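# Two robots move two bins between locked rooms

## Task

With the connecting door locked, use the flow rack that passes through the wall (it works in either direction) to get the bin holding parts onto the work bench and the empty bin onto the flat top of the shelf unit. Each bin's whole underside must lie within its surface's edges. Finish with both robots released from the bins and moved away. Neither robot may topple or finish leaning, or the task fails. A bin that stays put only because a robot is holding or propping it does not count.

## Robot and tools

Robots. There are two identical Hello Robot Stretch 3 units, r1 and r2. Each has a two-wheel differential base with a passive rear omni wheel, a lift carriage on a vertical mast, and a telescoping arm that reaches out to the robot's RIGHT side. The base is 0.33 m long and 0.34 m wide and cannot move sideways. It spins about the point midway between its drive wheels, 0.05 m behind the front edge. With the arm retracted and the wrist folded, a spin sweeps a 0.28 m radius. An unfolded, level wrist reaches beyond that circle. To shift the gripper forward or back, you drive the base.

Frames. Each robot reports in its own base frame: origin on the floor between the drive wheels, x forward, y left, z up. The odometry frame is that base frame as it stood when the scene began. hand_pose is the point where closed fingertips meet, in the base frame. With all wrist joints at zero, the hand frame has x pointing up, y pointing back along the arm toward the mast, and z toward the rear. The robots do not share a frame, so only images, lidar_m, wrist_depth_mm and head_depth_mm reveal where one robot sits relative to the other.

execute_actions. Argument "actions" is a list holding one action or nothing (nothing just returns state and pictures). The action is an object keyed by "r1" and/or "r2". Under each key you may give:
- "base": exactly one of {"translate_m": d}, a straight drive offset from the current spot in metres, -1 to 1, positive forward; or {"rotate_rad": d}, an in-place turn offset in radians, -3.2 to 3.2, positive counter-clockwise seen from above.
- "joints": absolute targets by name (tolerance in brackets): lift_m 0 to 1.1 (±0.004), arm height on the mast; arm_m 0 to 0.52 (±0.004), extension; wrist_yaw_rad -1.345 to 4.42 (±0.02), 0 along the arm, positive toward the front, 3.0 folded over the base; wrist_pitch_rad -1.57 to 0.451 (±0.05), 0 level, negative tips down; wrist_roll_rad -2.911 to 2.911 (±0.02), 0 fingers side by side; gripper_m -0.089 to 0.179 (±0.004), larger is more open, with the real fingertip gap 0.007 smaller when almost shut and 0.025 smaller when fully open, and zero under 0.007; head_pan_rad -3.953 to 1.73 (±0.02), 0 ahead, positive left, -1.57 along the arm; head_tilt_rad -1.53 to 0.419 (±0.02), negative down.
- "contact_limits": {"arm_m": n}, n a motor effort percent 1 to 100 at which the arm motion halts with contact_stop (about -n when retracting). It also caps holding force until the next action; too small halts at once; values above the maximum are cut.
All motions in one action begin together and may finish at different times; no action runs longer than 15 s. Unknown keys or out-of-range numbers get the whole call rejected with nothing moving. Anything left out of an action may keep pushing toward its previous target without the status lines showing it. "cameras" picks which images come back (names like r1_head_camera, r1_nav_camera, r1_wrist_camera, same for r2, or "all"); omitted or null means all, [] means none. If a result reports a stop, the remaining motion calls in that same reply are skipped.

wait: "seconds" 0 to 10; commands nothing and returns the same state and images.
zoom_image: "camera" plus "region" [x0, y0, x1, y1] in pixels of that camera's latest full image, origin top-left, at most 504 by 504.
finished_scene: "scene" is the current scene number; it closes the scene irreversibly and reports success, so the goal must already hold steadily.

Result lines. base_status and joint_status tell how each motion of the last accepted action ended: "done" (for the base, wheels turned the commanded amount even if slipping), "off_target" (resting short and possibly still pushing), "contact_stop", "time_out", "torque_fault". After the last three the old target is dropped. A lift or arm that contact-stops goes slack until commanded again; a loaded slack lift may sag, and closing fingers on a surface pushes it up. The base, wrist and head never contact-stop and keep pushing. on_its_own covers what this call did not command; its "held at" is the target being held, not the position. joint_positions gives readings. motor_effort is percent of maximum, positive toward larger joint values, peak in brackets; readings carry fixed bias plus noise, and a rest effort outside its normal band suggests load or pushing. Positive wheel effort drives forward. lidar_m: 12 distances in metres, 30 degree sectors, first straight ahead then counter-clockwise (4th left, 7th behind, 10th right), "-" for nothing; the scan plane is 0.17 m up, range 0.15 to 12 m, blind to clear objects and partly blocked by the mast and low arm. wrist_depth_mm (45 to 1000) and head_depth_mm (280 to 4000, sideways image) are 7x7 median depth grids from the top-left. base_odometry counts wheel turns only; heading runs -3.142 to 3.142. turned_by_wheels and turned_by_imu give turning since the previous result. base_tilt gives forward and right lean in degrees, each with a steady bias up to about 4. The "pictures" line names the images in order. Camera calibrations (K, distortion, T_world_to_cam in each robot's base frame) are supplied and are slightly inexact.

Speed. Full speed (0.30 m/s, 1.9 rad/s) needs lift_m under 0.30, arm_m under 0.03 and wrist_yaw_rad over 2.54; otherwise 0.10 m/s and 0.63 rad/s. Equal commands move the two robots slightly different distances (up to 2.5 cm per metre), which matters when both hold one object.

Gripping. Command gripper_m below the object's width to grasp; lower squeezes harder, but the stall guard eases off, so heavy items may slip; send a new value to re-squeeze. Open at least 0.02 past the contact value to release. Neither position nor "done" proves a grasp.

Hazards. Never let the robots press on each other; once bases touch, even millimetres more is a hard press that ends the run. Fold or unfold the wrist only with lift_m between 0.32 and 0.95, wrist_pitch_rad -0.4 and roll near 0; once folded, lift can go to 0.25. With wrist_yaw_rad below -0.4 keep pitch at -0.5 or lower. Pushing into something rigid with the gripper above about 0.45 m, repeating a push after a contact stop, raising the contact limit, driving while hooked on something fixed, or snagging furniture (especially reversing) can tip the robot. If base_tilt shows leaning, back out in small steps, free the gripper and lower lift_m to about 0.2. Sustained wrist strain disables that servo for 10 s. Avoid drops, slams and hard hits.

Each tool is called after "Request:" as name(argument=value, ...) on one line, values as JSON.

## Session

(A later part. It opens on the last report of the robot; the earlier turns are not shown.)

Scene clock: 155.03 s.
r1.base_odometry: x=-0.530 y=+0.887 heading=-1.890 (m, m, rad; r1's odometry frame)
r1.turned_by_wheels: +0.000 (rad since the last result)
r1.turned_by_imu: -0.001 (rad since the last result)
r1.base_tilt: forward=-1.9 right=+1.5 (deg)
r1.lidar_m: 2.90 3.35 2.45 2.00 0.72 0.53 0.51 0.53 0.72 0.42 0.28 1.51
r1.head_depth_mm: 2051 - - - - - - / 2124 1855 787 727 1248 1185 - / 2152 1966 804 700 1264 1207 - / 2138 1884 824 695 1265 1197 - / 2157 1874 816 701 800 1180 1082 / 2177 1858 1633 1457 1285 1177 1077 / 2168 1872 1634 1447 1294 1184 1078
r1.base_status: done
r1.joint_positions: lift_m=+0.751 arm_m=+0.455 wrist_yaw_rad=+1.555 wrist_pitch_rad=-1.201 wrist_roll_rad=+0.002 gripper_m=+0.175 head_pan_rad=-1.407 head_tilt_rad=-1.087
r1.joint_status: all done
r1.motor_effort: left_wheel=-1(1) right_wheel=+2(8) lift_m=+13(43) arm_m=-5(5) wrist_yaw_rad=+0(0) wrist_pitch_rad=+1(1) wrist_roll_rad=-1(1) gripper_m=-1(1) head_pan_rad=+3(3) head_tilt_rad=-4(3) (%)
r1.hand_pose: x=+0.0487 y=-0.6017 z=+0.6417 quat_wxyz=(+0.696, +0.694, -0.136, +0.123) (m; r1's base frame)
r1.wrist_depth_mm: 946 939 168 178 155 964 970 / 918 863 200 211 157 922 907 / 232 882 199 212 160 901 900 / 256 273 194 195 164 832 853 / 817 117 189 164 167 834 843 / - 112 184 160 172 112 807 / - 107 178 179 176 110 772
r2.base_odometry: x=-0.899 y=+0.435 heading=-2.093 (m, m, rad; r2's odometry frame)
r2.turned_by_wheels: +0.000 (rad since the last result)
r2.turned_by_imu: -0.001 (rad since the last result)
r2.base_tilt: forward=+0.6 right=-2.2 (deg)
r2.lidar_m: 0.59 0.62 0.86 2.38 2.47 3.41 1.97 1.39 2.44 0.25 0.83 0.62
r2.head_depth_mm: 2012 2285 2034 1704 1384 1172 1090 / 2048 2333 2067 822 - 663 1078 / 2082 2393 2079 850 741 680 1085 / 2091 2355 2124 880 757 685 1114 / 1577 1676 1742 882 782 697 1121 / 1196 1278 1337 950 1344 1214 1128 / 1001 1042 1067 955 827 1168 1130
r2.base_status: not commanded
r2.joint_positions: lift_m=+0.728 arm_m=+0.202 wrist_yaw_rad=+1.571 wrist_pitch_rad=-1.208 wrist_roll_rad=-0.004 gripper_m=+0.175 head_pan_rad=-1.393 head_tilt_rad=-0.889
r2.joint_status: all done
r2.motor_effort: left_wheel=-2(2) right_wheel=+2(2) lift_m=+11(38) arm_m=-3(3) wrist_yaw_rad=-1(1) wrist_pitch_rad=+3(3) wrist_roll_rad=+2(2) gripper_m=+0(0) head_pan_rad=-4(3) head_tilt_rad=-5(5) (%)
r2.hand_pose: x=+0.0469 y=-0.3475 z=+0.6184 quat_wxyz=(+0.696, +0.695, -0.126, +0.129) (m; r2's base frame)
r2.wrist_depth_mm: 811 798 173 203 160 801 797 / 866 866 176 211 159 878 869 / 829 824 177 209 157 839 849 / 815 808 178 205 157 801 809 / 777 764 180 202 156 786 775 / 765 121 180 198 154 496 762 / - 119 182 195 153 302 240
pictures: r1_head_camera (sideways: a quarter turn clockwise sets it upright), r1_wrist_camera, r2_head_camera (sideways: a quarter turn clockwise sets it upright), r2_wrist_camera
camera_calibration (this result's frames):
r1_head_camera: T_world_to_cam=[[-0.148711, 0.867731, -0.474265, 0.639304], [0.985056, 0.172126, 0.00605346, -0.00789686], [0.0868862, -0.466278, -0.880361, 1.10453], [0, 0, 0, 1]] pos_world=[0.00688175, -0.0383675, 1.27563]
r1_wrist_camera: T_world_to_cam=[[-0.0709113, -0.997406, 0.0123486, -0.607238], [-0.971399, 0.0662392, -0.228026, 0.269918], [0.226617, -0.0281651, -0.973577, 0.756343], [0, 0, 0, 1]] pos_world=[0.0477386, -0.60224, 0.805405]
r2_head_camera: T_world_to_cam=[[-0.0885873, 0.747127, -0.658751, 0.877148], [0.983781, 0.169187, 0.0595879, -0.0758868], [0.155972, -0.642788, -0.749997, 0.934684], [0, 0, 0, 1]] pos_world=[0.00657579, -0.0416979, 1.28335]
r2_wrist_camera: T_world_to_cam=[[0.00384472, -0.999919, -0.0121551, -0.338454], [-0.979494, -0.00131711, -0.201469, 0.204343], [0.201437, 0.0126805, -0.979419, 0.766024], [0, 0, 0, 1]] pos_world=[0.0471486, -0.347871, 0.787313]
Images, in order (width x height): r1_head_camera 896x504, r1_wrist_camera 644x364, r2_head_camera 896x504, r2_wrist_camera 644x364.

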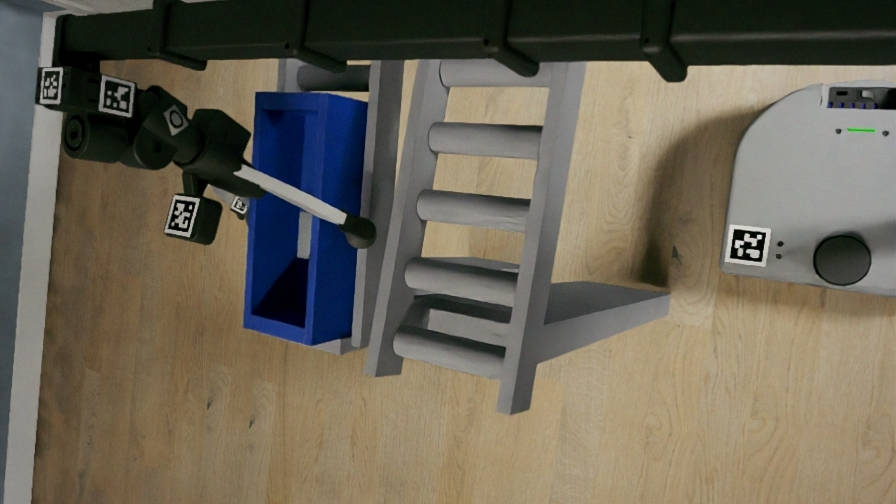

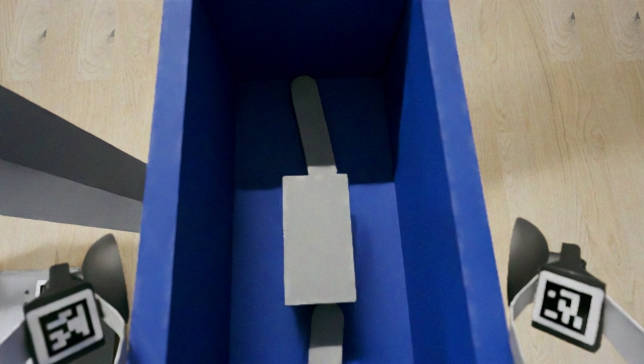

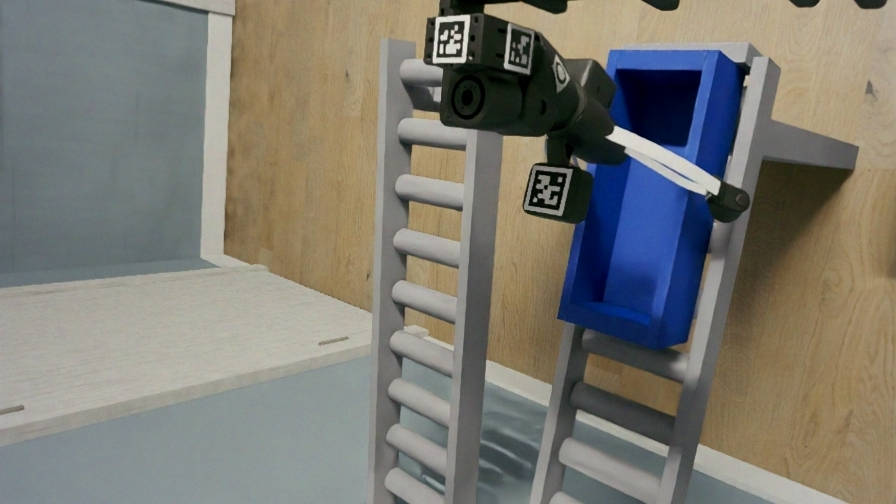

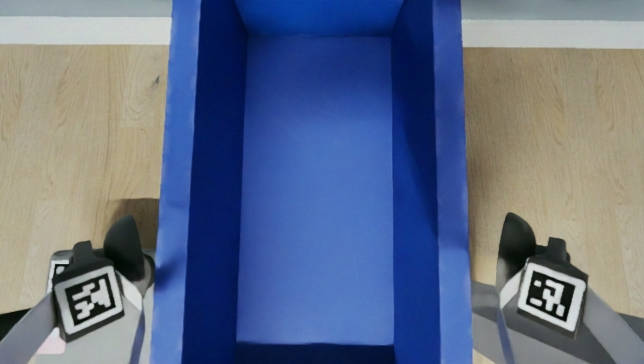

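Request:
execute_actions(actions=[{"r1":{"joints":{"gripper_m":0.075}},"r2":{"joints":{"gripper_m":0.075}}}], cameras=[])

Request:
execute_actions(actions=[{"r1":{"joints":{"lift_m":0.83,"wrist_pitch_rad":-1.13,"head_tilt_rad":-0.85}},"r2":{"joints":{"lift_m":0.81,"wrist_pitch_rad":-1.27}}}], cameras=["r1_head_camera","r2_head_camera"])

Scene clock: 159.60 s.
r1.base_odometry: x=-0.530 y=+0.887 heading=-1.890 (m, m, rad; r1's odometry frame)
r1.turned_by_wheels: +0.000 (rad since the last result)
r1.turned_by_imu: -0.001 (rad since the last result)
r1.base_tilt: forward=-1.9 right=+1.3 (deg)
r1.lidar_m: 2.89 3.35 2.45 2.01 0.72 0.53 0.51 0.52 0.72 0.42 0.28 1.51
r1.head_depth_mm: 2068 - - - - - - / 2124 1834 788 806 1258 1189 - / 2171 1945 803 697 1271 1208 - / 2154 1871 822 694 1274 1200 - / 2155 1877 817 709 808 1178 1082 / 2193 1865 1630 1455 1285 1185 1077 / 2191 1873 1621 1441 1301 1183 1080
r1.base_status: not commanded
r1.joint_positions: lift_m=+0.751 arm_m=+0.455 wrist_yaw_rad=+1.555 wrist_pitch_rad=-1.189 wrist_roll_rad=+0.002 gripper_m=+0.077 head_pan_rad=-1.407 head_tilt_rad=-1.087
r1.joint_status: all done
r1.motor_effort: left_wheel=-4(4) right_wheel=+14(14) lift_m=+13(13) arm_m=-6(6) wrist_yaw_rad=+0(0) wrist_pitch_rad=-5(5) wrist_roll_rad=-1(1) gripper_m=-32(100) head_pan_rad=+3(3) head_tilt_rad=-4(4) (%)
r1.hand_pose: x=+0.0517 y=-0.6017 z=+0.6426 quat_wxyz=(+0.696, +0.693, -0.140, +0.128) (m; r1's base frame)
r1.wrist_depth_mm: 957 915 165 175 164 991 963 / 924 899 195 218 157 932 938 / 242 874 202 218 159 911 906 / 251 292 197 206 161 861 852 / 807 237 191 170 166 853 831 / 798 115 187 163 168 115 822 / - 111 180 182 173 113 801
r2.base_odometry: x=-0.899 y=+0.435 heading=-2.093 (m, m, rad; r2's odometry frame)
r2.turned_by_wheels: +0.000 (rad since the last result)
r2.turned_by_imu: -0.001 (rad since the last result)
r2.base_tilt: forward=+0.7 right=-2.2 (deg)
r2.lidar_m: 0.59 0.62 0.85 2.37 2.47 3.42 1.97 1.39 2.44 0.25 0.83 0.62
r2.head_depth_mm: 2009 2277 2028 1713 1391 1181 1089 / 2043 2342 2062 824 712 659 1076 / 2071 2365 2076 855 741 674 1085 / 2061 2332 2108 877 756 691 1111 / 1565 1677 1727 881 780 698 1124 / 1194 1291 1337 946 1338 1214 1123 / 1003 1044 1071 954 826 1171 1126
r2.base_status: not commanded
r2.joint_positions: lift_m=+0.728 arm_m=+0.202 wrist_yaw_rad=+1.571 wrist_pitch_rad=-1.182 wrist_roll_rad=+0.007 gripper_m=+0.076 head_pan_rad=-1.393 head_tilt_rad=-0.889
r2.joint_status: all done
r2.motor_effort: left_wheel=-3(4) right_wheel=+7(7) lift_m=+10(11) arm_m=-2(3) wrist_yaw_rad=-1(2) wrist_pitch_rad=-8(8) wrist_roll_rad=-2(3) gripper_m=-25(100) head_pan_rad=-2(4) head_tilt_rad=-5(5) (%)
r2.hand_pose: x=+0.0534 y=-0.3475 z=+0.6203 quat_wxyz=(+0.694, +0.694, -0.139, +0.134) (m; r2's base frame)
r2.wrist_depth_mm: 784 785 170 200 164 784 797 / 865 899 171 217 164 876 886 / 854 853 172 212 163 848 849 / 819 804 172 208 162 818 814 / 784 792 172 204 162 786 791 / 773 - 172 200 161 - 773 / - - 173 196 162 301 304
pictures: none
No camera images: the call's "cameras" was empty. Leave "cameras" out to get every camera's image.

Scene clock: 161.47 s.
r1.base_odometry: x=-0.530 y=+0.887 heading=-1.890 (m, m, rad; r1's odometry frame)
r1.turned_by_wheels: +0.000 (rad since the last result)
r1.turned_by_imu: -0.011 (rad since the last result)
r1.base_tilt: forward=-1.9 right=+1.5 (deg)
r1.lidar_m: 2.90 3.41 2.46 2.09 0.73 0.53 0.51 0.52 0.71 0.45 0.29 1.51
r1.head_depth_mm: 1990 2162 2075 1619 788 633 1122 / 2016 2234 2063 792 795 644 1120 / 2044 2345 2282 782 801 1200 1117 / 2076 2386 2097 811 702 1197 1117 / 2096 2423 2122 822 697 661 1059 / 2139 2461 2135 1733 1435 1191 1112 / 2162 2439 2114 1742 1462 1264 1117
r1.base_status: not commanded
r1.joint_positions: lift_m=+0.829 arm_m=+0.455 wrist_yaw_rad=+1.555 wrist_pitch_rad=-1.149 wrist_roll_rad=+0.000 gripper_m=+0.076 head_pan_rad=-1.406 head_tilt_rad=-0.851
r1.joint_status: all done
r1.motor_effort: left_wheel=-1(6) right_wheel=+0(22) lift_m=+51(56) arm_m=-3(5) wrist_yaw_rad=-1(5) wrist_pitch_rad=+9(21) wrist_roll_rad=+0(4) gripper_m=-20(31) head_pan_rad=+3(4) head_tilt_rad=+1(16) (%)
r1.hand_pose: x=+0.0615 y=-0.6017 z=+0.7242 quat_wxyz=(+0.693, +0.690, -0.153, +0.142) (m; r1's base frame)
r1.wrist_depth_mm: - - 161 161 164 - - / 235 - 179 198 180 - - / 232 950 203 231 181 - 967 / 231 310 196 224 162 942 982 / 229 374 191 187 166 923 927 / 216 131 187 178 170 - 897 / - 127 181 198 174 839 845
r2.base_odometry: x=-0.899 y=+0.435 heading=-2.093 (m, m, rad; r2's odometry frame)
r2.turned_by_wheels: +0.000 (rad since the last result)
r2.turned_by_imu: +0.000 (rad since the last result)
r2.base_tilt: forward=+0.7 right=-2.2 (deg)
r2.lidar_m: 0.60 0.62 0.86 2.37 2.47 3.42 1.97 1.39 2.44 0.25 0.83 0.62
r2.head_depth_mm: 1999 2293 2107 - 1372 1165 1085 / 2049 2344 2055 - 677 654 1073 / 2084 2367 2089 847 669 669 1084 / 2089 2343 2110 875 672 694 1118 / 1575 1669 1735 881 666 735 1118 / 1193 1279 1329 952 1345 1216 1119 / 1001 1046 1067 939 1061 1170 1128
r2.base_status: not commanded
r2.joint_positions: lift_m=+0.809 arm_m=+0.202 wrist_yaw_rad=+1.571 wrist_pitch_rad=-1.275 wrist_roll_rad=+0.003 gripper_m=+0.079 head_pan_rad=-1.393 head_tilt_rad=-0.890
r2.joint_status: all done
r2.motor_effort: left_wheel=-2(3) right_wheel=+2(9) lift_m=+42(40) arm_m=-2(2) wrist_yaw_rad=+0(1) wrist_pitch_rad=+2(20) wrist_roll_rad=-1(3) gripper_m=-19(26) head_pan_rad=-3(3) head_tilt_rad=-5(5) (%)
r2.hand_pose: x=+0.0301 y=-0.3475 z=+0.6957 quat_wxyz=(+0.700, +0.699, -0.105, +0.103) (m; r2's base frame)
r2.wrist_depth_mm: 887 910 169 202 166 875 203 / 922 910 169 204 165 907 204 / 893 900 169 205 165 900 203 / 866 881 169 208 166 884 203 / 845 882 170 209 165 858 844 / 871 - 169 212 165 - 285 / 808 - 169 215 165 796 193
pictures: r1_head_camera (sideways: a quarter turn clockwise sets it upright), r2_head_camera (sideways: a quarter turn clockwise sets it upright)
camera_calibration (this result's frames):
r1_head_camera: T_world_to_cam=[[-0.126902, 0.734189, -0.66698, 0.89024], [0.984794, 0.173685, 0.00381639, -0.00498435], [0.118646, -0.656353, -0.745066, 0.928446], [0, 0, 0, 1]] pos_world=[0.00772495, -0.04335, 1.28554]
r2_head_camera: T_world_to_cam=[[-0.0885594, 0.74735, -0.658503, 0.876823], [0.9838, 0.16908, 0.0595854, -0.0758836], [0.155871, -0.642558, -0.750216, 0.934968], [0, 0, 0, 1]] pos_world=[0.006571, -0.0416919, 1.28334]
Images, in order (width x height): r1_head_camera 896x504, r2_head_camera 896x504.

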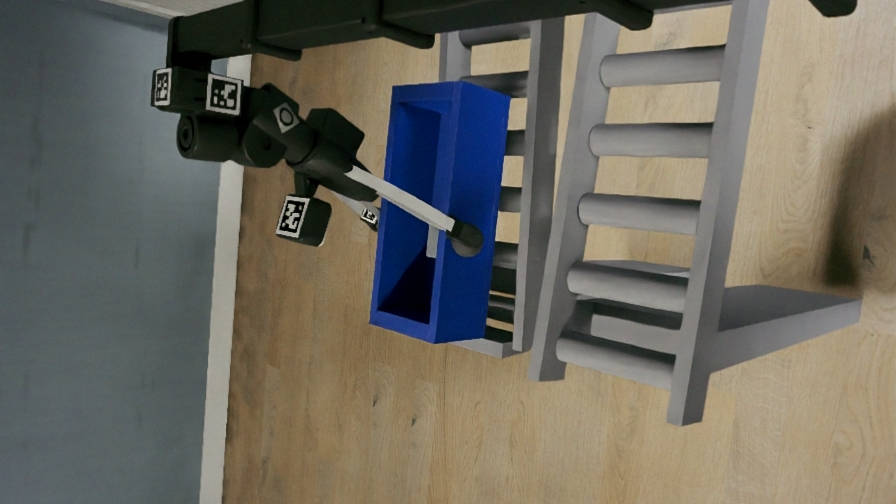

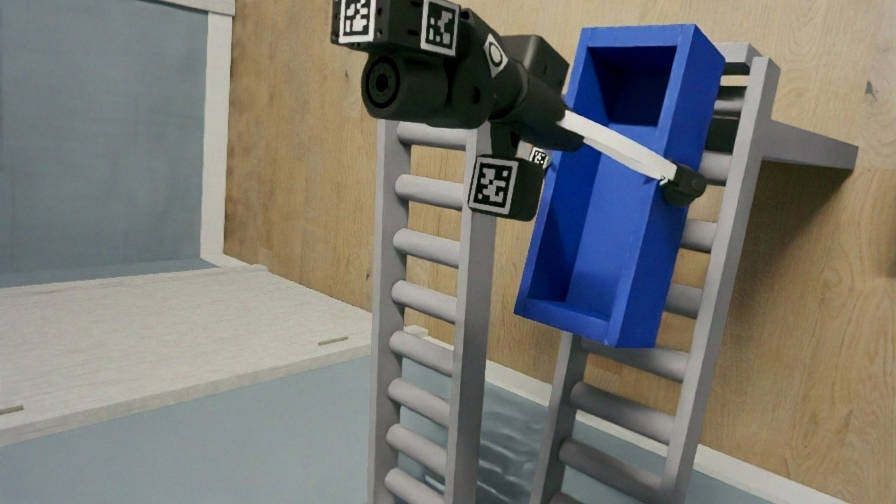

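Request:
execute_actions(actions=[{"r1":{"base":{"translate_m":1},"joints":{"lift_m":0.96}},"r2":{"base":{"translate_m":-1},"joints":{"lift_m":0.89,"wrist_pitch_rad":-1.42}}}], cameras=[])

Request:
execute_actions(actions=[{"r1":{"base":{"translate_m":0.75}},"r2":{"base":{"translate_m":-0.9},"joints":{"arm_m":0.44}}}], cameras=["r1_head_camera","r2_head_camera","r2_wrist_camera"])

Scene clock: 175.17 s.
r1.base_odometry: x=-0.844 y=-0.063 heading=-1.890 (m, m, rad; r1's odometry frame)
r1.turned_by_wheels: +0.000 (rad since the last result)
r1.turned_by_imu: -0.006 (rad since the last result)
r1.base_tilt: forward=-1.9 right=+1.4 (deg)
r1.lidar_m: 1.91 2.90 2.48 2.38 2.17 1.57 1.50 0.89 2.07 2.37 0.64 0.62
r1.head_depth_mm: 2027 2256 2158 1739 1479 1266 1125 / - 2377 727 1620 1474 1269 1121 / 2040 2229 709 1667 1473 1269 1121 / 2068 2379 737 1653 1470 1273 1116 / 2076 2390 716 1690 1466 1272 1114 / 2092 2389 1990 1604 1462 1265 1113 / 2120 1133 1943 1693 1468 1224 1110
r1.base_status: done
r1.joint_positions: lift_m=+0.959 arm_m=+0.455 wrist_yaw_rad=+1.555 wrist_pitch_rad=-1.150 wrist_roll_rad=+0.000 gripper_m=+0.076 head_pan_rad=-1.406 head_tilt_rad=-0.851
r1.joint_status: all done
r1.motor_effort: left_wheel=+0(3) right_wheel=-1(9) lift_m=+51(53) arm_m=-3(3) wrist_yaw_rad=+0(0) wrist_pitch_rad=+9(9) wrist_roll_rad=+0(0) gripper_m=-20(20) head_pan_rad=+3(4) head_tilt_rad=+2(1) (%)
r1.hand_pose: x=+0.0613 y=-0.6017 z=+0.8542 quat_wxyz=(+0.693, +0.690, -0.153, +0.142) (m; r1's base frame)
r1.wrist_depth_mm: - - 160 163 164 - - / - - 179 198 180 979 - / - - 202 234 181 - - / - - 198 224 161 - - / - - 191 186 165 - - / 993 132 186 179 169 - - / - - 180 198 174 993 1000
r2.base_odometry: x=-0.400 y=+1.302 heading=-2.093 (m, m, rad; r2's odometry frame)
r2.turned_by_wheels: +0.000 (rad since the last result)
r2.turned_by_imu: -0.005 (rad since the last result)
r2.base_tilt: forward=+0.7 right=-2.2 (deg)
r2.lidar_m: 0.99 1.66 2.29 2.39 2.48 2.80 1.58 1.01 0.52 2.34 2.21 0.99
r2.head_depth_mm: 1984 2261 - - 591 1168 1085 / 1999 2310 2060 1784 597 1203 1100 / 2033 2369 2086 1630 611 1234 1101 / 2089 2409 2130 1727 612 1242 1110 / 2152 2445 2149 1747 1415 1271 1120 / 2214 2513 2173 1763 1490 1283 1132 / 2249 2582 2210 1775 1499 1291 1137
r2.base_status: done
r2.joint_positions: lift_m=+0.889 arm_m=+0.202 wrist_yaw_rad=+1.571 wrist_pitch_rad=-1.420 wrist_roll_rad=+0.003 gripper_m=+0.079 head_pan_rad=-1.393 head_tilt_rad=-0.890
r2.joint_status: all done
r2.motor_effort: left_wheel=-1(6) right_wheel=+2(4) lift_m=+41(41) arm_m=-2(2) wrist_yaw_rad=+0(1) wrist_pitch_rad=+0(2) wrist_roll_rad=-1(1) gripper_m=-19(19) head_pan_rad=-3(4) head_tilt_rad=-5(6) (%)
r2.hand_pose: x=-0.0066 y=-0.3475 z=+0.7709 quat_wxyz=(+0.705, +0.705, -0.054, +0.052) (m; r2's base frame)
r2.wrist_depth_mm: 906 931 169 202 164 939 947 / 915 924 169 204 166 949 921 / 954 942 169 206 165 919 944 / 945 927 169 208 165 912 934 / 948 - 169 210 165 953 925 / 957 - 170 212 165 - 949 / 936 936 169 213 165 801 948
pictures: none
No camera images: the call's "cameras" was empty. Leave "cameras" out to get every camera's image.

Scene clock: 185.40 s.
r1.base_odometry: x=-1.079 y=-0.775 heading=-1.890 (m, m, rad; r1's odometry frame)
r1.turned_by_wheels: +0.000 (rad since the last result)
r1.turned_by_imu: -0.004 (rad since the last result)
r1.base_tilt: forward=-1.9 right=+1.5 (deg)
r1.lidar_m: 2.05 2.12 2.50 2.39 2.47 2.34 1.61 1.65 0.49 1.06 1.09 1.19
r1.head_depth_mm: 2053 2138 881 716 631 991 1117 / - 1051 729 680 645 1274 1121 / 2026 2196 707 679 646 1268 1123 / 2035 1640 734 694 646 1270 1118 / 2072 1145 716 696 1385 1268 1116 / 2069 1140 876 712 1382 1267 1112 / 2113 1131 876 711 1398 1267 1107
r1.base_status: done
r1.joint_positions: lift_m=+0.959 arm_m=+0.455 wrist_yaw_rad=+1.555 wrist_pitch_rad=-1.150 wrist_roll_rad=+0.000 gripper_m=+0.076 head_pan_rad=-1.406 head_tilt_rad=-0.851
r1.joint_status: not commanded
r1.motor_effort: left_wheel=+0(3) right_wheel=-1(7) lift_m=+51(51) arm_m=-3(3) wrist_yaw_rad=+0(0) wrist_pitch_rad=+9(9) wrist_roll_rad=+0(0) gripper_m=-20(20) head_pan_rad=+3(3) head_tilt_rad=+1(1) (%)
r1.hand_pose: x=+0.0613 y=-0.6017 z=+0.8542 quat_wxyz=(+0.693, +0.690, -0.153, +0.142) (m; r1's base frame)
r1.wrist_depth_mm: - 309 162 162 163 309 313 / 297 293 178 198 180 295 296 / 284 279 203 231 180 283 284 / 267 267 197 224 163 272 272 / 261 260 191 187 165 263 262 / 248 132 187 179 170 - 252 / 239 128 181 198 175 239 244
r2.base_odometry: x=+0.049 y=+2.082 heading=-2.093 (m, m, rad; r2's odometry frame)
r2.turned_by_wheels: +0.000 (rad since the last result)
r2.turned_by_imu: -0.002 (rad since the last result)
r2.base_tilt: forward=+0.7 right=-2.3 (deg)
r2.lidar_m: 1.87 2.60 2.48 2.40 2.49 1.88 1.82 0.74 0.90 0.39 0.77 0.67
r2.head_depth_mm: 1917 - 1964 702 743 935 1072 / 2010 2328 1976 768 765 963 1104 / 2068 2363 2065 791 773 1129 1105 / 2097 2425 2116 840 796 1160 1114 / 2144 2453 2122 909 810 1197 1116 / 2168 2486 2172 885 834 1225 1121 / 2237 2526 2180 936 1000 1236 1130
r2.base_status: done
r2.joint_positions: lift_m=+0.889 arm_m=+0.440 wrist_yaw_rad=+1.570 wrist_pitch_rad=-1.420 wrist_roll_rad=+0.003 gripper_m=+0.079 head_pan_rad=-1.393 head_tilt_rad=-0.890
r2.joint_status: all done
r2.motor_effort: left_wheel=-1(7) right_wheel=+1(5) lift_m=+41(41) arm_m=+4(2) wrist_yaw_rad=+0(1) wrist_pitch_rad=+0(0) wrist_roll_rad=-1(1) gripper_m=-19(19) head_pan_rad=-1(2) head_tilt_rad=-5(5) (%)
r2.hand_pose: x=-0.0067 y=-0.5848 z=+0.7709 quat_wxyz=(+0.705, +0.705, -0.054, +0.052) (m; r2's base frame)
r2.wrist_depth_mm: 929 323 168 202 166 955 943 / 931 320 170 203 165 924 946 / 953 324 170 207 166 936 950 / 914 329 169 208 165 949 964 / - 324 169 210 165 941 968 / - - 170 212 165 - 949 / 962 327 169 215 165 956 934
pictures: r1_head_camera (sideways: a quarter turn clockwise sets it upright), r2_head_camera (sideways: a quarter turn clockwise sets it upright), r2_wrist_camera
camera_calibration (this result's frames):
r1_head_camera: T_world_to_cam=[[-0.126902, 0.734189, -0.66698, 0.89024], [0.984794, 0.173686, 0.00381639, -0.00498436], [0.118647, -0.656353, -0.745066, 0.928446], [0, 0, 0, 1]] pos_world=[0.00772496, -0.04335, 1.28554]
r2_head_camera: T_world_to_cam=[[-0.0885577, 0.74735, -0.658503, 0.876823], [0.9838, 0.169078, 0.0595854, -0.0758836], [0.155869, -0.642558, -0.750216, 0.934969], [0, 0, 0, 1]] pos_world=[0.0065709, -0.0416919, 1.28334]
r2_wrist_camera: T_world_to_cam=[[-0.00669794, -0.999885, -0.0136257, -0.572604], [-0.999941, 0.00658129, 0.00858744, 0.0248019], [-0.00849677, 0.0136824, -0.99987, 0.944135], [0, 0, 0, 1]] pos_world=[0.0289873, -0.58562, 0.935997]
Images, in order (width x height): r1_head_camera 896x504, r2_head_camera 896x504, r2_wrist_camera 644x364.

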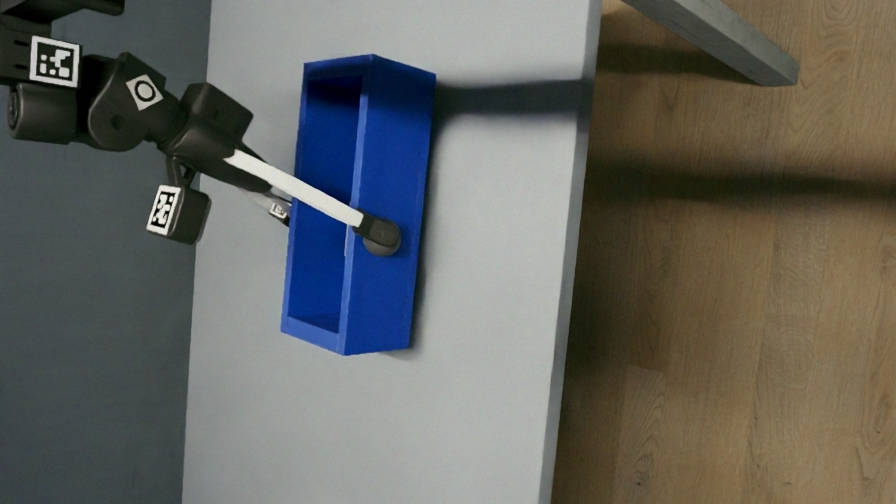

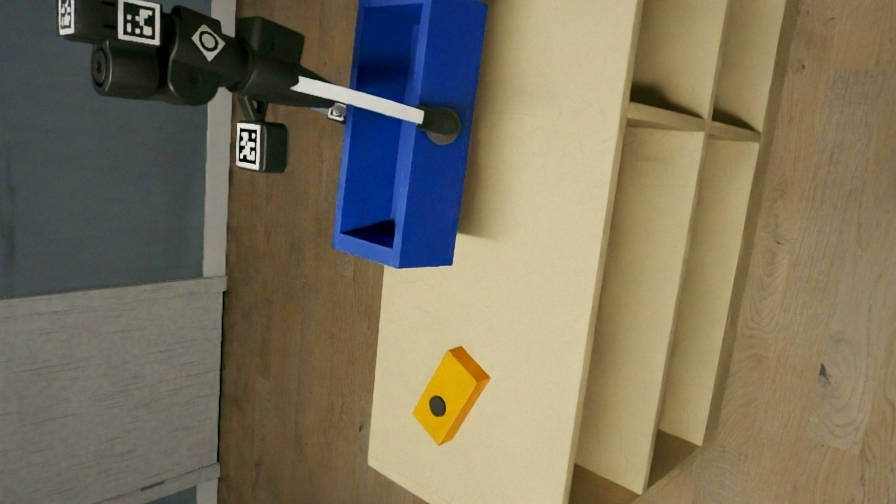

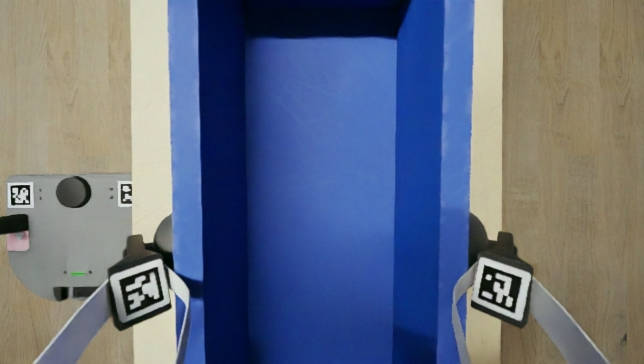

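Request:
execute_actions(actions=[{"r1":{"joints":{"lift_m":0.922}},"r2":{"joints":{"lift_m":0.787,"wrist_pitch_rad":-1.45}}}], cameras=[])

Request:
execute_actions(actions=[{"r1":{"joints":{"gripper_m":0.175}},"r2":{"joints":{"gripper_m":0.175}}}], cameras=[])

Request:
execute_actions(actions=[{"r1":{"joints":{"lift_m":1.0}},"r2":{"joints":{"lift_m":0.87}}}], cameras=[])

Request:
execute_actions(actions=[{"r1":{"base":{"translate_m":-0.3},"joints":{"arm_m":0,"head_pan_rad":-1.0}},"r2":{"base":{"translate_m":-0.3},"joints":{"arm_m":0,"head_pan_rad":-1.0}}}], cameras=["r1_head_camera","r2_head_camera"])

Scene clock: 190.57 s.
r1.base_odometry: x=-1.079 y=-0.775 heading=-1.890 (m, m, rad; r1's odometry frame)
r1.turned_by_wheels: -0.001 (rad since the last result)
r1.turned_by_imu: -0.002 (rad since the last result)
r1.base_tilt: forward=-1.9 right=+1.4 (deg)
r1.lidar_m: 2.05 2.12 2.50 2.40 2.47 2.35 1.62 1.65 0.49 1.06 1.09 1.19
r1.head_depth_mm: 1892 1624 882 716 631 995 1122 / 1935 - 880 680 647 1269 1120 / 2038 2266 773 679 647 1274 1118 / 2058 2211 775 696 644 1273 1117 / 2072 2257 847 694 1368 1272 1118 / 2104 1144 880 713 1378 1273 1115 / 2121 1135 875 712 1403 1268 1115
r1.base_status: not commanded
r1.joint_positions: lift_m=+0.923 arm_m=+0.455 wrist_yaw_rad=+1.555 wrist_pitch_rad=-1.145 wrist_roll_rad=+0.001 gripper_m=+0.076 head_pan_rad=-1.406 head_tilt_rad=-0.851
r1.joint_status: lift_m contact_stop (moved -0.036 of -0.037)
r1.on_its_own: lift_m is slack since a contact_stop, until your next command for it
r1.motor_effort: left_wheel=-5(6) right_wheel=+18(18) lift_m=+30(49) arm_m=-3(3) wrist_yaw_rad=+0(0) wrist_pitch_rad=+7(9) wrist_roll_rad=-1(1) gripper_m=-20(20) head_pan_rad=+3(3) head_tilt_rad=+1(0) (%)
r1.hand_pose: x=+0.0625 y=-0.6017 z=+0.8187 quat_wxyz=(+0.693, +0.690, -0.155, +0.143) (m; r1's base frame)
r1.wrist_depth_mm: 266 268 163 164 167 272 271 / 254 255 180 196 180 259 261 / 243 245 205 232 178 246 250 / 235 234 201 223 161 238 237 / 225 225 194 187 163 232 227 / 216 131 189 178 168 - 220 / 208 127 184 197 172 209 212
r2.base_odometry: x=+0.049 y=+2.082 heading=-2.093 (m, m, rad; r2's odometry frame)
r2.turned_by_wheels: +0.000 (rad since the last result)
r2.turned_by_imu: -0.001 (rad since the last result)
r2.base_tilt: forward=+0.7 right=-2.3 (deg)
r2.lidar_m: 1.87 2.59 2.48 2.40 2.50 1.88 1.82 0.74 0.90 0.39 0.77 0.68
r2.head_depth_mm: 1986 2198 2028 797 742 941 1070 / 2026 2282 2097 826 765 958 1095 / 2055 2372 2098 824 773 1129 1103 / 2091 2388 2095 862 800 1161 1112 / 2133 2470 2157 911 809 1193 1115 / 2155 2473 2180 882 834 1224 1118 / 2228 2511 2193 937 993 1242 1138
r2.base_status: not commanded
r2.joint_positions: lift_m=+0.788 arm_m=+0.440 wrist_yaw_rad=+1.570 wrist_pitch_rad=-1.448 wrist_roll_rad=+0.003 gripper_m=+0.079 head_pan_rad=-1.393 head_tilt_rad=-0.890
r2.joint_status: all done
r2.motor_effort: left_wheel=-1(2) right_wheel=+2(2) lift_m=+12(40) arm_m=+4(5) wrist_yaw_rad=+1(1) wrist_pitch_rad=-2(1) wrist_roll_rad=-1(1) gripper_m=-19(19) head_pan_rad=-3(4) head_tilt_rad=-5(5) (%)
r2.hand_pose: x=-0.0138 y=-0.5848 z=+0.6692 quat_wxyz=(+0.706, +0.706, -0.045, +0.042) (m; r2's base frame)
r2.wrist_depth_mm: 217 216 169 202 165 217 813 / 218 218 169 204 166 219 818 / 219 220 169 206 165 220 833 / 219 220 169 207 165 222 837 / 222 222 169 210 165 223 831 / 224 - 169 211 166 - 846 / 841 226 168 214 165 226 884
pictures: none
No camera images: the call's "cameras" was empty. Leave "cameras" out to get every camera's image.

not run: a stop came earlier in this reply.

not run: a stop came earlier in this reply.

not run: a stop came earlier in this reply.

Request:
execute_actions(actions=[{"r1":{"joints":{"gripper_m":0.175}},"r2":{"joints":{"gripper_m":0.175}}}], cameras=[])

Request:
execute_actions(actions=[{"r1":{"joints":{"lift_m":1.0}},"r2":{"joints":{"lift_m":0.87}}}], cameras=[])

Request:
execute_actions(actions=[{"r1":{"base":{"translate_m":-0.3},"joints":{"arm_m":0,"head_pan_rad":-1.0}},"r2":{"base":{"translate_m":-0.3},"joints":{"arm_m":0,"head_pan_rad":-1.0}}}], cameras=["r1_head_camera","r2_head_camera"])

Scene clock: 194.97 s.
r1.base_odometry: x=-1.079 y=-0.775 heading=-1.890 (m, m, rad; r1's odometry frame)
r1.turned_by_wheels: +0.000 (rad since the last result)
r1.turned_by_imu: +0.000 (rad since the last result)
r1.base_tilt: forward=-2.0 right=+1.5 (deg)
r1.lidar_m: 2.05 2.12 2.50 2.39 2.46 2.35 1.61 1.65 0.49 1.06 1.09 1.19
r1.head_depth_mm: 1903 1624 884 717 631 991 1116 / 1954 - 878 678 647 1266 1117 / 2013 2249 766 677 648 1279 1117 / 2049 2221 772 695 646 1270 1117 / 2088 1132 847 694 1371 1273 1114 / 2089 1139 872 712 1379 1261 1116 / 2112 1137 874 713 1404 1268 1111
r1.base_status: not commanded
r1.joint_positions: lift_m=+0.923 arm_m=+0.455 wrist_yaw_rad=+1.555 wrist_pitch_rad=-1.137 wrist_roll_rad=+0.002 gripper_m=+0.175 head_pan_rad=-1.406 head_tilt_rad=-0.851
r1.joint_status: all done
r1.on_its_own: lift_m is slack since a contact_stop, until your next command for it
r1.motor_effort: left_wheel=+0(6) right_wheel=+0(18) lift_m=+30(30) arm_m=-3(3) wrist_yaw_rad=+0(0) wrist_pitch_rad=+3(7) wrist_roll_rad=-1(1) gripper_m=+1(84) head_pan_rad=+3(3) head_tilt_rad=+1(2) (%)
r1.hand_pose: x=+0.0645 y=-0.6018 z=+0.8194 quat_wxyz=(+0.692, +0.689, -0.158, +0.146) (m; r1's base frame)
r1.wrist_depth_mm: 269 268 161 163 164 272 271 / 255 255 177 191 177 260 260 / 245 243 204 233 180 247 249 / 232 234 197 223 160 238 236 / 224 224 193 209 164 228 227 / - 213 188 177 169 216 219 / - 204 183 190 172 207 207
r2.base_odometry: x=+0.049 y=+2.082 heading=-2.093 (m, m, rad; r2's odometry frame)
r2.turned_by_wheels: +0.000 (rad since the last result)
r2.turned_by_imu: -0.001 (rad since the last result)
r2.base_tilt: forward=+0.6 right=-2.2 (deg)
r2.lidar_m: 1.86 2.59 2.47 2.39 2.50 1.88 1.82 0.74 0.91 0.39 0.77 0.68
r2.head_depth_mm: 1973 2181 2027 797 744 940 1072 / 2028 2288 2111 822 752 962 1097 / 2078 2387 2095 829 775 1124 1107 / 2096 2422 2115 861 797 1156 1109 / 2132 2420 2136 912 807 1195 1115 / 2171 2481 2168 883 836 1220 1122 / 2221 2547 2189 936 998 1242 1137
r2.base_status: not commanded
r2.joint_positions: lift_m=+0.788 arm_m=+0.440 wrist_yaw_rad=+1.570 wrist_pitch_rad=-1.448 wrist_roll_rad=+0.003 gripper_m=+0.175 head_pan_rad=-1.393 head_tilt_rad=-0.890
r2.joint_status: all done
r2.motor_effort: left_wheel=-1(1) right_wheel=+2(2) lift_m=+12(12) arm_m=+4(4) wrist_yaw_rad=-1(1) wrist_pitch_rad=-1(1) wrist_roll_rad=-1(1) gripper_m=+0(82) head_pan_rad=-4(3) head_tilt_rad=-5(5) (%)
r2.hand_pose: x=-0.0139 y=-0.5848 z=+0.6692 quat_wxyz=(+0.706, +0.706, -0.045, +0.042) (m; r2's base frame)
r2.wrist_depth_mm: 218 217 168 208 166 218 810 / 218 218 169 208 167 219 839 / 221 221 169 210 165 221 816 / 220 223 168 213 165 221 840 / 223 223 169 212 166 224 857 / - 226 170 214 164 226 851 / 226 226 170 215 165 227 866
pictures: none
No camera images: the call's "cameras" was empty. Leave "cameras" out to get every camera's image.

Scene clock: 196.57 s.
r1.base_odometry: x=-1.079 y=-0.775 heading=-1.890 (m, m, rad; r1's odometry frame)
r1.turned_by_wheels: +0.000 (rad since the last result)
r1.turned_by_imu: +0.000 (rad since the last result)
r1.base_tilt: forward=-1.8 right=+1.4 (deg)
r1.lidar_m: 2.05 2.12 2.49 2.39 2.47 2.35 1.62 1.66 0.49 1.06 1.09 1.19
r1.head_depth_mm: 1996 2150 882 716 631 993 1114 / - 1064 880 681 647 1269 1117 / 2001 2199 771 680 645 1271 1113 / 2048 2240 907 693 645 1278 1120 / 2067 1138 849 695 1389 1261 1118 / 2080 1136 875 713 1373 1271 1114 / 2117 1131 876 711 1399 1263 1116
r1.base_status: not commanded
r1.joint_positions: lift_m=+0.999 arm_m=+0.455 wrist_yaw_rad=+1.555 wrist_pitch_rad=-1.137 wrist_roll_rad=+0.002 gripper_m=+0.175 head_pan_rad=-1.406 head_tilt_rad=-0.851
r1.joint_status: all done
r1.motor_effort: left_wheel=+0(1) right_wheel=+0(0) lift_m=+47(49) arm_m=-3(3) wrist_yaw_rad=+0(0) wrist_pitch_rad=+3(3) wrist_roll_rad=-1(1) gripper_m=+0(0) head_pan_rad=+3(3) head_tilt_rad=+1(1) (%)
r1.hand_pose: x=+0.0645 y=-0.6018 z=+0.8954 quat_wxyz=(+0.692, +0.689, -0.158, +0.146) (m; r1's base frame)
r1.wrist_depth_mm: - 362 360 364 366 363 365 / - 344 347 341 347 349 348 / - 328 271 257 330 333 335 / - 312 306 308 312 315 320 / - 302 291 292 298 308 304 / - 288 278 278 283 291 296 / - 277 257 269 271 283 278
r2.base_odometry: x=+0.049 y=+2.082 heading=-2.093 (m, m, rad; r2's odometry frame)
r2.turned_by_wheels: +0.000 (rad since the last result)
r2.turned_by_imu: +0.000 (rad since the last result)
r2.base_tilt: forward=+0.6 right=-2.3 (deg)
r2.lidar_m: 1.86 2.59 2.48 2.40 2.49 1.88 1.82 0.74 0.90 0.39 0.77 0.68
r2.head_depth_mm: 1961 - 1974 797 747 933 1076 / 2000 2325 1996 814 764 963 1101 / 2050 2375 2038 833 773 1129 1106 / 2084 2422 2111 862 802 1158 1115 / 2131 2475 2121 909 811 1195 1120 / 2185 2505 2155 885 833 1229 1122 / 2201 2533 2186 937 999 1241 1129
r2.base_status: not commanded
r2.joint_positions: lift_m=+0.869 arm_m=+0.440 wrist_yaw_rad=+1.570 wrist_pitch_rad=-1.448 wrist_roll_rad=+0.003 gripper_m=+0.175 head_pan_rad=-1.393 head_tilt_rad=-0.890
r2.joint_status: all done
r2.motor_effort: left_wheel=-1(1) right_wheel=+2(2) lift_m=+39(39) arm_m=+4(3) wrist_yaw_rad=+0(0) wrist_pitch_rad=-1(1) wrist_roll_rad=-1(1) gripper_m=+0(0) head_pan_rad=-3(4) head_tilt_rad=-5(5) (%)
r2.hand_pose: x=-0.0139 y=-0.5848 z=+0.7506 quat_wxyz=(+0.706, +0.706, -0.045, +0.042) (m; r2's base frame)
r2.wrist_depth_mm: 898 295 239 222 296 298 901 / 904 300 300 290 300 301 918 / 900 301 302 292 302 304 918 / - 302 302 295 302 304 948 / - 305 305 294 305 306 922 / - 307 310 297 308 309 944 / 940 310 309 299 308 310 937
pictures: none
No camera images: the call's "cameras" was empty. Leave "cameras" out to get every camera's image.

Scene clock: 201.10 s.
r1.base_odometry: x=-0.985 y=-0.490 heading=-1.890 (m, m, rad; r1's odometry frame)
r1.turned_by_wheels: +0.000 (rad since the last result)
r1.turned_by_imu: -0.001 (rad since the last result)
r1.base_tilt: forward=-1.9 right=+1.5 (deg)
r1.lidar_m: 1.50 2.43 2.49 2.38 2.46 2.04 1.32 1.34 2.47 0.42 1.10 1.48
r1.head_depth_mm: 2017 2157 882 717 617 - 1080 / 2109 2202 854 714 632 - - / 2211 1143 788 716 645 1224 1122 / 2355 1143 786 715 1433 1246 1115 / 2508 1147 798 731 1472 1262 1118 / 2585 1138 875 776 1459 1265 1115 / 2639 1139 879 1650 1470 1263 1116
r1.base_status: done
r1.joint_positions: lift_m=+0.999 arm_m=+0.000 wrist_yaw_rad=+1.555 wrist_pitch_rad=-1.137 wrist_roll_rad=+0.002 gripper_m=+0.175 head_pan_rad=-1.007 head_tilt_rad=-0.851
r1.joint_status: all done
r1.motor_effort: left_wheel=+1(3) right_wheel=+0(8) lift_m=+47(47) arm_m=-6(2) wrist_yaw_rad=-1(1) wrist_pitch_rad=+3(3) wrist_roll_rad=-1(1) gripper_m=+0(0) head_pan_rad=+3(38) head_tilt_rad=+1(2) (%)
r1.hand_pose: x=+0.0645 y=-0.1469 z=+0.8954 quat_wxyz=(+0.692, +0.689, -0.158, +0.146) (m; r1's base frame)
r1.wrist_depth_mm: - - - - - - 370 / - - - - - - 352 / - - - - - - 336 / - - - - - - 324 / - - - - - - 308 / - - - - - - 294 / - - - - - - -
r2.base_odometry: x=+0.198 y=+2.342 heading=-2.093 (m, m, rad; r2's odometry frame)
r2.turned_by_wheels: +0.000 (rad since the last result)
r2.turned_by_imu: -0.002 (rad since the last result)
r2.base_tilt: forward=+0.7 right=-2.2 (deg)
r2.lidar_m: 2.16 2.89 2.48 2.40 2.13 1.57 1.52 1.58 0.51 2.35 0.46 0.93
r2.head_depth_mm: 2083 2306 2038 855 744 900 1075 / 2184 2408 2049 828 768 946 1060 / 2317 2558 2072 843 808 1151 1106 / 2464 2666 2099 863 1037 1231 1108 / 2685 2796 1120 917 1152 1271 1120 / 2908 2807 1135 981 1385 1279 1126 / 2945 2890 2192 1162 1464 1290 1136
r2.base_status: done
r2.joint_positions: lift_m=+0.869 arm_m=+0.003 wrist_yaw_rad=+1.570 wrist_pitch_rad=-1.448 wrist_roll_rad=+0.003 gripper_m=+0.175 head_pan_rad=-1.007 head_tilt_rad=-0.890
r2.joint_status: all done
joint sent to its limit — the command would take r2.arm_m past its lower limit, so that joint was sent only as far as its limit.
r2.motor_effort: left_wheel=-2(7) right_wheel=+2(5) lift_m=+39(39) arm_m=-4(0) wrist_yaw_rad=+0(0) wrist_pitch_rad=-1(1) wrist_roll_rad=-1(1) gripper_m=+0(0) head_pan_rad=+2(28) head_tilt_rad=-5(5) (%)
r2.hand_pose: x=-0.0139 y=-0.1480 z=+0.7506 quat_wxyz=(+0.706, +0.706, -0.044, +0.042) (m; r2's base frame)
r2.wrist_depth_mm: 895 902 897 908 860 545 301 / 896 885 905 926 850 570 304 / 925 917 912 909 862 567 303 / 930 921 - 922 875 569 307 / 918 915 - 937 870 579 310 / - 933 943 939 853 578 309 / 931 926 940 945 932 582 315
pictures: r1_head_camera (sideways: a quarter turn clockwise sets it upright), r2_head_camera (sideways: a quarter turn clockwise sets it upright)
camera_calibration (this result's frames):
r1_head_camera: T_world_to_cam=[[-0.402387, 0.627075, -0.66698, 0.89192], [0.83977, 0.54293, 0.00381639, -0.00409971], [0.364516, -0.558574, -0.745066, 0.926946], [0, 0, 0, 1]] pos_world=[0.0244526, -0.0393071, 1.28554]
r2_head_camera: T_world_to_cam=[[-0.363558, 0.658941, -0.6585, 0.878498], [0.847641, 0.527214, 0.0595854, -0.075053], [0.386434, -0.536509, -0.750218, 0.933565], [0, 0, 0, 1]] pos_world=[0.0222413, -0.0384433, 1.28334]
Images, in order (width x height): r1_head_camera 896x504, r2_head_camera 896x504.

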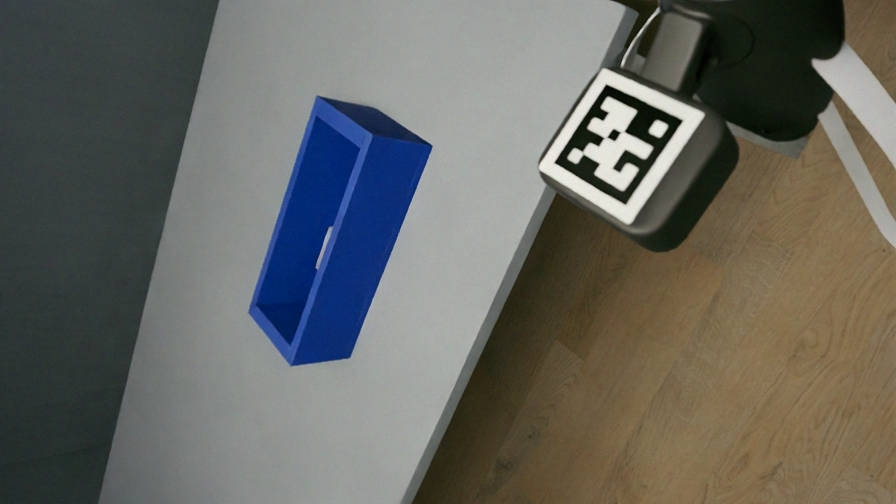

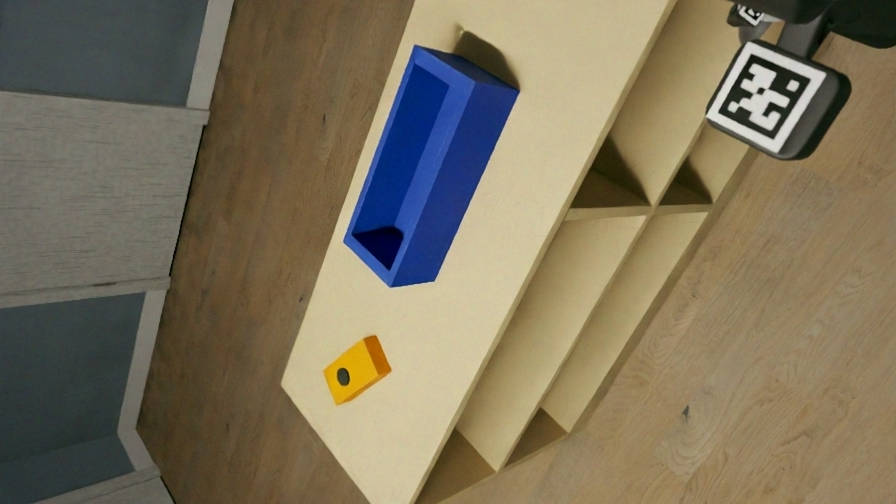

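Request:
finished_scene(scene=1)

The scene is finished: the task was done.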